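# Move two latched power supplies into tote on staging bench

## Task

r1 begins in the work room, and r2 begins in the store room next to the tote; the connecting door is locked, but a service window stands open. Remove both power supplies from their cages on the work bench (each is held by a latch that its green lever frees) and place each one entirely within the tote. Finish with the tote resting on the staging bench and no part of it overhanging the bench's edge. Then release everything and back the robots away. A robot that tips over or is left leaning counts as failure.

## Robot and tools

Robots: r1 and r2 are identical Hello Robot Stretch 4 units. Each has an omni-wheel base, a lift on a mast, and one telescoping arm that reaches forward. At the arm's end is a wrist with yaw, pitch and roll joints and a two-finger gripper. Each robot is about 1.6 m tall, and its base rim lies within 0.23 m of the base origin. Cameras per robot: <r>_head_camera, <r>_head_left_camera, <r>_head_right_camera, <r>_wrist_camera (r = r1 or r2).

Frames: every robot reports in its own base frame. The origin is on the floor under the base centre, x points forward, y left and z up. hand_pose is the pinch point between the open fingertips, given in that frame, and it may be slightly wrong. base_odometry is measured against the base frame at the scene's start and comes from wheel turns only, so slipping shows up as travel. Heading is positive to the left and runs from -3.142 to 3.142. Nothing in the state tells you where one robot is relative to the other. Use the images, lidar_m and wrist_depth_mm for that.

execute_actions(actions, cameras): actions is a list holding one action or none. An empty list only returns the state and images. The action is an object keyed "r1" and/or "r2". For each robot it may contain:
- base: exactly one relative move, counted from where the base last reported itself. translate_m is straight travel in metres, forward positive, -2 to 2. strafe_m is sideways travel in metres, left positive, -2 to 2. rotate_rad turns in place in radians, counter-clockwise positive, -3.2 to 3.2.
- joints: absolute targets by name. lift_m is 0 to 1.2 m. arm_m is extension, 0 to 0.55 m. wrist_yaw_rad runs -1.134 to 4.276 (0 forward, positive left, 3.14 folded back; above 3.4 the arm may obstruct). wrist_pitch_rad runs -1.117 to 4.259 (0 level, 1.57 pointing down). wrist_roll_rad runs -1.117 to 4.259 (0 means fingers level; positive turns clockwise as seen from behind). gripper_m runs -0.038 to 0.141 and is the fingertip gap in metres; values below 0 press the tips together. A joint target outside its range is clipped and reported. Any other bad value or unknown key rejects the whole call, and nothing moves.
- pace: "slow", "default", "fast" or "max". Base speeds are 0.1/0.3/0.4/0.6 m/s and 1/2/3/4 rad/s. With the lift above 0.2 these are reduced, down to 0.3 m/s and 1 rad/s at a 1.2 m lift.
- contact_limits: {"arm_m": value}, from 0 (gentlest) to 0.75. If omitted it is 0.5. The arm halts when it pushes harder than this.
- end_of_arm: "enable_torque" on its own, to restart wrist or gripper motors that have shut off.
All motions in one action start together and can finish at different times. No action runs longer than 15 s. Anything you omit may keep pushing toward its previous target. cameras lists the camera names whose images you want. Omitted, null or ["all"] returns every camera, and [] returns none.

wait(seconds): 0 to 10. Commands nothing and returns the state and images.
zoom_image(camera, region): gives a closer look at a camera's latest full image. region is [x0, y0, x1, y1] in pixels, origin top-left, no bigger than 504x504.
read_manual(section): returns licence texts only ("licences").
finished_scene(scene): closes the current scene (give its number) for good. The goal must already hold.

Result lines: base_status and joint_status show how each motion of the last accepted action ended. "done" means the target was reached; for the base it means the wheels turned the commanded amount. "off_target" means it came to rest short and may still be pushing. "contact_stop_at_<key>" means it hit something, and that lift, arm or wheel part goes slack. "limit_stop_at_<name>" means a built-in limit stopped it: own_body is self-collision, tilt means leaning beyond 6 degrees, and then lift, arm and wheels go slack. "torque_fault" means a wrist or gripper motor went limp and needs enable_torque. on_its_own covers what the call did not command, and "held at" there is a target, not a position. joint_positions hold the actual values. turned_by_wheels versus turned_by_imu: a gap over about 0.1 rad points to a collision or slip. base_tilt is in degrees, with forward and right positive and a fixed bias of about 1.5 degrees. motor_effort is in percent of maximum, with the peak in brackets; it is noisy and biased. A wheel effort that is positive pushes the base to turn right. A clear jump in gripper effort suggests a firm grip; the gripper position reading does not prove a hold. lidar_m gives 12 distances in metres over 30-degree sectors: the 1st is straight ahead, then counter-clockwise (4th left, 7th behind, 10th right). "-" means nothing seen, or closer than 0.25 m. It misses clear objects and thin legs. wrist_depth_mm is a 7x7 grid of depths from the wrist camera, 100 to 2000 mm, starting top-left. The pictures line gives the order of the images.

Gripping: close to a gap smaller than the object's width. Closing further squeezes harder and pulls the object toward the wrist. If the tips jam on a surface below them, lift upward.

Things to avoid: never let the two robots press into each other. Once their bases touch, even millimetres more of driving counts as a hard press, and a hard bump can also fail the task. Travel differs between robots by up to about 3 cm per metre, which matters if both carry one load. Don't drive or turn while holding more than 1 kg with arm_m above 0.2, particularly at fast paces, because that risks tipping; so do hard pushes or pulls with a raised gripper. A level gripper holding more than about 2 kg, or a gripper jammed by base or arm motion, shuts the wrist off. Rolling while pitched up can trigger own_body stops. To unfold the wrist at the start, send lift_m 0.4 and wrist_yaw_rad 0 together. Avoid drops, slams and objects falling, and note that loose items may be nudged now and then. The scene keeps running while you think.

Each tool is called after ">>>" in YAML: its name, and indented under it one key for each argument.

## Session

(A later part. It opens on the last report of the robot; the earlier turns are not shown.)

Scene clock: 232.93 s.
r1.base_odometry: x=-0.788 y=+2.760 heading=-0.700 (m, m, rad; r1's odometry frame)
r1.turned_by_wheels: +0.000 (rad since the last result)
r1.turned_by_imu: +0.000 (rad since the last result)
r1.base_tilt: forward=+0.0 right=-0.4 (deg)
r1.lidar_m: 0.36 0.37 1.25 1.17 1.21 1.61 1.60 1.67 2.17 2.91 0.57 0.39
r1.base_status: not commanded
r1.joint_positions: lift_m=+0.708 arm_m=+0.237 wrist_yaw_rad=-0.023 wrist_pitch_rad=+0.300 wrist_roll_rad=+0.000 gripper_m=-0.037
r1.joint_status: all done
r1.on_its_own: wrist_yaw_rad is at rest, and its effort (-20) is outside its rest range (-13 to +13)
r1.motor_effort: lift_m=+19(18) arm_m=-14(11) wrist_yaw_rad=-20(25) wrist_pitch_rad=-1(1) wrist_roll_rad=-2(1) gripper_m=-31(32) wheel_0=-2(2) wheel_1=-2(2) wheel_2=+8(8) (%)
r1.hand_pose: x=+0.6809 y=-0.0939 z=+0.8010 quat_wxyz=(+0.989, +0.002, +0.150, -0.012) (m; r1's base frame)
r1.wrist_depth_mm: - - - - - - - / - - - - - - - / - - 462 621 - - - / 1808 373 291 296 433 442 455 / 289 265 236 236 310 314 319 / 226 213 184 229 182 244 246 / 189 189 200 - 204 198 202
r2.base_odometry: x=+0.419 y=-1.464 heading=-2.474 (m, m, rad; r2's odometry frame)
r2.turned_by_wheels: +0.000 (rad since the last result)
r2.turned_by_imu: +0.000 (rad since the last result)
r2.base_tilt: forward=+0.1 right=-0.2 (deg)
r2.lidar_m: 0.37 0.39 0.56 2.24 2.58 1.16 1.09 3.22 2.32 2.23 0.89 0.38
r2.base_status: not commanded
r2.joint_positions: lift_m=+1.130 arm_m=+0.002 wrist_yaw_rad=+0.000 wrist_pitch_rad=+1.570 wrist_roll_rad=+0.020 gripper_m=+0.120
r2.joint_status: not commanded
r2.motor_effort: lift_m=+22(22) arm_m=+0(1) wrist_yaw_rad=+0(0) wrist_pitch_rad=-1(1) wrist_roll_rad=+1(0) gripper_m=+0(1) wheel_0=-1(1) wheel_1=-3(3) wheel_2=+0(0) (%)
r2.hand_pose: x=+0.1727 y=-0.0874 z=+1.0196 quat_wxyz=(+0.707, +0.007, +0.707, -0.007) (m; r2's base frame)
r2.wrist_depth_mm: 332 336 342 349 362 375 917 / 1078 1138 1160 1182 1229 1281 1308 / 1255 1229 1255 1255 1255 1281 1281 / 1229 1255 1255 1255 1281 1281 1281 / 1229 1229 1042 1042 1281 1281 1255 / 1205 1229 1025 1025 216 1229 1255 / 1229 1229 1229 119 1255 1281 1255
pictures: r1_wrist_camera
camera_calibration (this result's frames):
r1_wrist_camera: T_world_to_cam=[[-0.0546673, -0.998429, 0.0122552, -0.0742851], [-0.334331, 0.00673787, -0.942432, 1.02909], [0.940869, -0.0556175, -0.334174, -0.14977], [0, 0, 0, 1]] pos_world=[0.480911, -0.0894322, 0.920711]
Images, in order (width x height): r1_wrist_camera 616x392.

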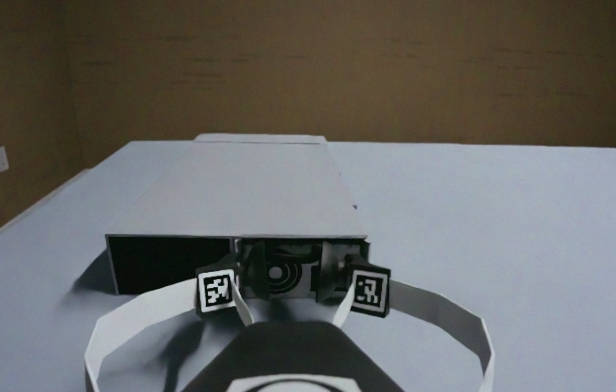

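>>> execute_actions:
  actions:
    - {"r1":{"joints":{"gripper_m":-0.018}}}
  cameras: []

>>> execute_actions:
  actions:
    - {"r1":{"joints":{"gripper_m":0.03,"arm_m":0.221},"pace":"default"}}
  cameras: []

>>> execute_actions:
  actions:
    - {"r1":{"joints":{"arm_m":0.205,"lift_m":0.714}}}
  cameras: []

>>> execute_actions:
  actions:
    - {"r1":{"base":{"strafe_m":-0.007},"joints":{"gripper_m":0.06},"pace":"default"}}
  cameras: ["r1_wrist_camera"]

>>> zoom_image:
  camera: "r1_wrist_camera"
  region: [170,170,430,330]

Scene clock: 234.00 s.
r1.base_odometry: x=-0.788 y=+2.760 heading=-0.701 (m, m, rad; r1's odometry frame)
r1.turned_by_wheels: +0.000 (rad since the last result)
r1.turned_by_imu: +0.000 (rad since the last result)
r1.base_tilt: forward=+0.0 right=-0.3 (deg)
r1.lidar_m: 0.35 0.39 1.25 1.18 1.22 1.63 1.60 1.64 2.16 2.94 0.56 0.39
r1.base_status: not commanded
r1.joint_positions: lift_m=+0.708 arm_m=+0.235 wrist_yaw_rad=-0.030 wrist_pitch_rad=+0.301 wrist_roll_rad=+0.000 gripper_m=-0.017
r1.joint_status: all done
r1.motor_effort: lift_m=+19(19) arm_m=-7(14) wrist_yaw_rad=-2(21) wrist_pitch_rad=-3(2) wrist_roll_rad=-1(2) gripper_m=-20(30) wheel_0=+1(2) wheel_1=+0(2) wheel_2=+1(8) (%)
r1.hand_pose: x=+0.6788 y=-0.0958 z=+0.8009 quat_wxyz=(+0.989, +0.002, +0.150, -0.015) (m; r1's base frame)
r1.wrist_depth_mm: - - - - - - - / - - - - - - - / - - 466 621 - - - / 1808 375 293 298 436 449 455 / 290 268 236 241 310 319 319 / 229 216 186 231 183 245 246 / 190 191 200 - 206 198 203
r2.base_odometry: x=+0.419 y=-1.464 heading=-2.474 (m, m, rad; r2's odometry frame)
r2.turned_by_wheels: +0.000 (rad since the last result)
r2.turned_by_imu: +0.000 (rad since the last result)
r2.base_tilt: forward=+0.1 right=-0.2 (deg)
r2.lidar_m: 0.36 0.39 0.54 2.25 2.61 1.15 1.08 3.22 2.34 2.22 0.85 0.40
r2.base_status: not commanded
r2.joint_positions: lift_m=+1.130 arm_m=+0.002 wrist_yaw_rad=+0.000 wrist_pitch_rad=+1.570 wrist_roll_rad=+0.020 gripper_m=+0.120
r2.joint_status: not commanded
r2.motor_effort: lift_m=+22(22) arm_m=-1(1) wrist_yaw_rad=+0(0) wrist_pitch_rad=+0(1) wrist_roll_rad=+2(2) gripper_m=-1(0) wheel_0=-1(1) wheel_1=-3(3) wheel_2=+0(0) (%)
r2.hand_pose: x=+0.1727 y=-0.0874 z=+1.0196 quat_wxyz=(+0.707, +0.007, +0.707, -0.007) (m; r2's base frame)
r2.wrist_depth_mm: 334 338 342 351 359 375 917 / 1098 1138 1160 1160 1205 1281 1281 / 1255 1255 1255 1229 1281 1281 1281 / 1255 1255 1255 1255 1281 1255 1281 / 1229 1255 1042 1025 1255 1281 1281 / 1229 1255 1025 1025 216 1281 1255 / 1255 1229 1255 119 1229 1229 1255
pictures: none
No camera images: the call's "cameras" was empty. Leave "cameras" out to get every camera's image.

Scene clock: 235.23 s.
r1.base_odometry: x=-0.788 y=+2.760 heading=-0.701 (m, m, rad; r1's odometry frame)
r1.turned_by_wheels: +0.000 (rad since the last result)
r1.turned_by_imu: +0.000 (rad since the last result)
r1.base_tilt: forward=-0.1 right=-0.4 (deg)
r1.lidar_m: 0.36 0.39 1.27 1.17 1.22 1.63 1.61 1.68 2.17 2.93 0.55 0.40
r1.base_status: not commanded
r1.joint_positions: lift_m=+0.708 arm_m=+0.222 wrist_yaw_rad=-0.036 wrist_pitch_rad=+0.305 wrist_roll_rad=+0.000 gripper_m=+0.030
r1.joint_status: all done
r1.on_its_own: wrist_yaw_rad is at rest, and its effort (+17) is outside its rest range (-13 to +13)
r1.motor_effort: lift_m=+19(19) arm_m=-7(14) wrist_yaw_rad=+17(17) wrist_pitch_rad=-13(15) wrist_roll_rad=+1(1) gripper_m=-3(27) wheel_0=-1(1) wheel_1=+0(0) wheel_2=-2(4) (%)
r1.hand_pose: x=+0.6651 y=-0.0973 z=+0.7997 quat_wxyz=(+0.988, +0.003, +0.152, -0.018) (m; r1's base frame)
r1.wrist_depth_mm: - - - - - - - / - - - - - - - / - - 445 597 683 723 - / 404 301 283 291 427 433 442 / 282 276 263 249 306 307 312 / 224 228 189 197 188 240 241 / 187 182 196 - 195 195 200
r2.base_odometry: x=+0.419 y=-1.464 heading=-2.474 (m, m, rad; r2's odometry frame)
r2.turned_by_wheels: +0.000 (rad since the last result)
r2.turned_by_imu: +0.000 (rad since the last result)
r2.base_tilt: forward=+0.1 right=-0.2 (deg)
r2.lidar_m: 0.38 0.38 0.56 2.25 2.61 1.18 1.10 3.23 2.32 2.21 0.88 0.40
r2.base_status: not commanded
r2.joint_positions: lift_m=+1.130 arm_m=+0.002 wrist_yaw_rad=+0.000 wrist_pitch_rad=+1.570 wrist_roll_rad=+0.020 gripper_m=+0.120
r2.joint_status: not commanded
r2.motor_effort: lift_m=+22(22) arm_m=+0(1) wrist_yaw_rad=+0(0) wrist_pitch_rad=-1(1) wrist_roll_rad=+0(2) gripper_m=+0(1) wheel_0=-1(1) wheel_1=-3(3) wheel_2=+0(0) (%)
r2.hand_pose: x=+0.1727 y=-0.0874 z=+1.0196 quat_wxyz=(+0.707, +0.007, +0.707, -0.007) (m; r2's base frame)
r2.wrist_depth_mm: 334 336 342 351 359 375 917 / 1078 1118 1160 1182 1229 1281 1255 / 1255 1255 1255 1281 1281 1281 1281 / 1229 1281 1255 1229 1255 1255 1281 / 1229 1229 1025 1042 1229 1255 1281 / 1229 1229 1025 1025 215 1281 1255 / 1229 1229 1255 119 1255 1255 1255
pictures: none
No camera images: the call's "cameras" was empty. Leave "cameras" out to get every camera's image.

Scene clock: 235.93 s.
r1.base_odometry: x=-0.788 y=+2.760 heading=-0.701 (m, m, rad; r1's odometry frame)
r1.turned_by_wheels: +0.000 (rad since the last result)
r1.turned_by_imu: +0.000 (rad since the last result)
r1.base_tilt: forward=+0.0 right=-0.3 (deg)
r1.lidar_m: 0.36 0.39 1.26 1.16 1.23 1.61 1.60 1.67 2.18 2.94 0.57 0.39
r1.base_status: not commanded
r1.joint_positions: lift_m=+0.714 arm_m=+0.207 wrist_yaw_rad=-0.030 wrist_pitch_rad=+0.302 wrist_roll_rad=+0.000 gripper_m=+0.030
r1.joint_status: all done
r1.motor_effort: lift_m=+23(24) arm_m=-9(7) wrist_yaw_rad=-1(15) wrist_pitch_rad=-8(14) wrist_roll_rad=+0(1) gripper_m=-3(3) wheel_0=+0(1) wheel_1=+0(0) wheel_2=+1(2) (%)
r1.hand_pose: x=+0.6501 y=-0.0957 z=+0.8060 quat_wxyz=(+0.988, +0.002, +0.151, -0.015) (m; r1's base frame)
r1.wrist_depth_mm: - - - - - - - / - - - - - - - / - - 488 634 - - - / 1863 382 304 312 439 459 469 / 297 297 274 266 322 327 329 / 235 238 193 229 189 253 253 / 195 193 206 - 204 204 209
r2.base_odometry: x=+0.419 y=-1.464 heading=-2.474 (m, m, rad; r2's odometry frame)
r2.turned_by_wheels: +0.000 (rad since the last result)
r2.turned_by_imu: +0.000 (rad since the last result)
r2.base_tilt: forward=+0.1 right=-0.1 (deg)
r2.lidar_m: 0.38 0.38 0.52 2.26 2.61 1.16 1.10 3.24 2.30 2.21 0.89 0.39
r2.base_status: not commanded
r2.joint_positions: lift_m=+1.130 arm_m=+0.002 wrist_yaw_rad=+0.000 wrist_pitch_rad=+1.570 wrist_roll_rad=+0.020 gripper_m=+0.120
r2.joint_status: not commanded
r2.motor_effort: lift_m=+22(22) arm_m=+0(0) wrist_yaw_rad=+0(0) wrist_pitch_rad=-1(1) wrist_roll_rad=+0(1) gripper_m=-2(2) wheel_0=-1(1) wheel_1=-3(3) wheel_2=+0(0) (%)
r2.hand_pose: x=+0.1727 y=-0.0874 z=+1.0196 quat_wxyz=(+0.707, +0.007, +0.707, -0.007) (m; r2's base frame)
r2.wrist_depth_mm: 334 336 343 351 362 373 917 / 1098 1118 1182 1182 1229 1255 1308 / 1255 1255 1229 1255 1255 1281 1255 / 1229 1229 1229 1229 1281 1281 1255 / 1229 1255 1025 1042 1255 1281 1281 / 1229 1255 1025 1025 216 1255 1281 / 1229 1229 1229 119 1229 1255 1255
pictures: none
No camera images: the call's "cameras" was empty. Leave "cameras" out to get every camera's image.

Scene clock: 237.00 s.
r1.base_odometry: x=-0.793 y=+2.755 heading=-0.701 (m, m, rad; r1's odometry frame)
r1.turned_by_wheels: +0.000 (rad since the last result)
r1.turned_by_imu: +0.000 (rad since the last result)
r1.base_tilt: forward=-0.1 right=-0.3 (deg)
r1.lidar_m: 0.36 0.36 1.24 1.19 1.25 1.63 1.59 1.68 2.18 2.95 0.57 0.37
r1.base_status: done
r1.joint_positions: lift_m=+0.714 arm_m=+0.207 wrist_yaw_rad=-0.030 wrist_pitch_rad=+0.302 wrist_roll_rad=+0.000 gripper_m=+0.060
r1.joint_status: all done
r1.motor_effort: lift_m=+23(23) arm_m=-9(9) wrist_yaw_rad=-1(3) wrist_pitch_rad=-7(7) wrist_roll_rad=-1(0) gripper_m=-2(3) wheel_0=-1(7) wheel_1=+1(7) wheel_2=+0(1) (%)
r1.hand_pose: x=+0.6501 y=-0.0957 z=+0.8060 quat_wxyz=(+0.988, +0.002, +0.151, -0.015) (m; r1's base frame)
r1.wrist_depth_mm: - - - - - - - / - - - - - - - / - - 484 647 - - - / 1863 359 304 312 442 459 469 / 297 289 266 267 320 327 329 / 235 236 198 236 198 252 254 / 196 196 206 - 211 205 208
r2.base_odometry: x=+0.419 y=-1.464 heading=-2.474 (m, m, rad; r2's odometry frame)
r2.turned_by_wheels: +0.000 (rad since the last result)
r2.turned_by_imu: +0.000 (rad since the last result)
r2.base_tilt: forward=+0.1 right=-0.2 (deg)
r2.lidar_m: 0.36 0.39 0.56 2.25 2.59 1.16 1.07 3.23 2.33 2.20 0.89 0.41
r2.base_status: not commanded
r2.joint_positions: lift_m=+1.130 arm_m=+0.002 wrist_yaw_rad=+0.000 wrist_pitch_rad=+1.570 wrist_roll_rad=+0.020 gripper_m=+0.120
r2.joint_status: not commanded
r2.motor_effort: lift_m=+22(22) arm_m=+0(0) wrist_yaw_rad=+0(0) wrist_pitch_rad=-1(1) wrist_roll_rad=-1(2) gripper_m=+0(1) wheel_0=-1(1) wheel_1=-3(3) wheel_2=+0(0) (%)
r2.hand_pose: x=+0.1727 y=-0.0874 z=+1.0196 quat_wxyz=(+0.707, +0.007, +0.707, -0.007) (m; r2's base frame)
r2.wrist_depth_mm: 334 336 342 349 359 375 904 / 1098 1118 1182 1160 1205 1281 1281 / 1255 1255 1281 1255 1281 1281 1281 / 1281 1255 1255 1255 1255 1281 1255 / 1229 1255 1042 1042 1255 1255 1255 / 1229 1229 1042 1042 215 1255 1255 / 1229 1205 1229 119 1229 1255 1255
pictures: r1_wrist_camera
camera_calibration (this result's frames):
r1_wrist_camera: T_world_to_cam=[[-0.0611958, -0.99805, 0.0123265, -0.0735913], [-0.336438, 0.00899878, -0.941663, 1.0245], [0.939715, -0.0617729, -0.336332, -0.11734], [0, 0, 0, 1]] pos_world=[0.450444, -0.0899155, 0.926179]
Images, in order (width x height): r1_wrist_camera 616x392.

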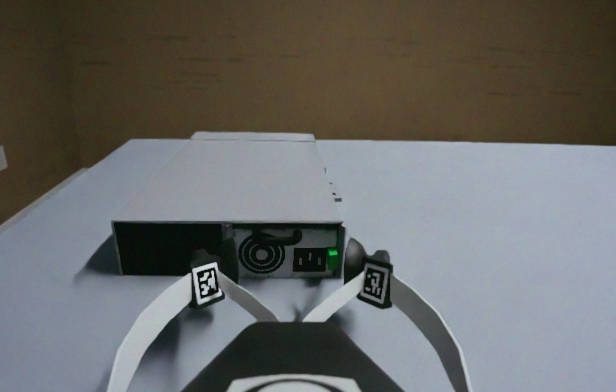

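Region (170, 170, 430, 330) of r1_wrist_camera's 616x392 image, scaled by 1.938; it fills the top 310 rows of this view, and the rest is white.

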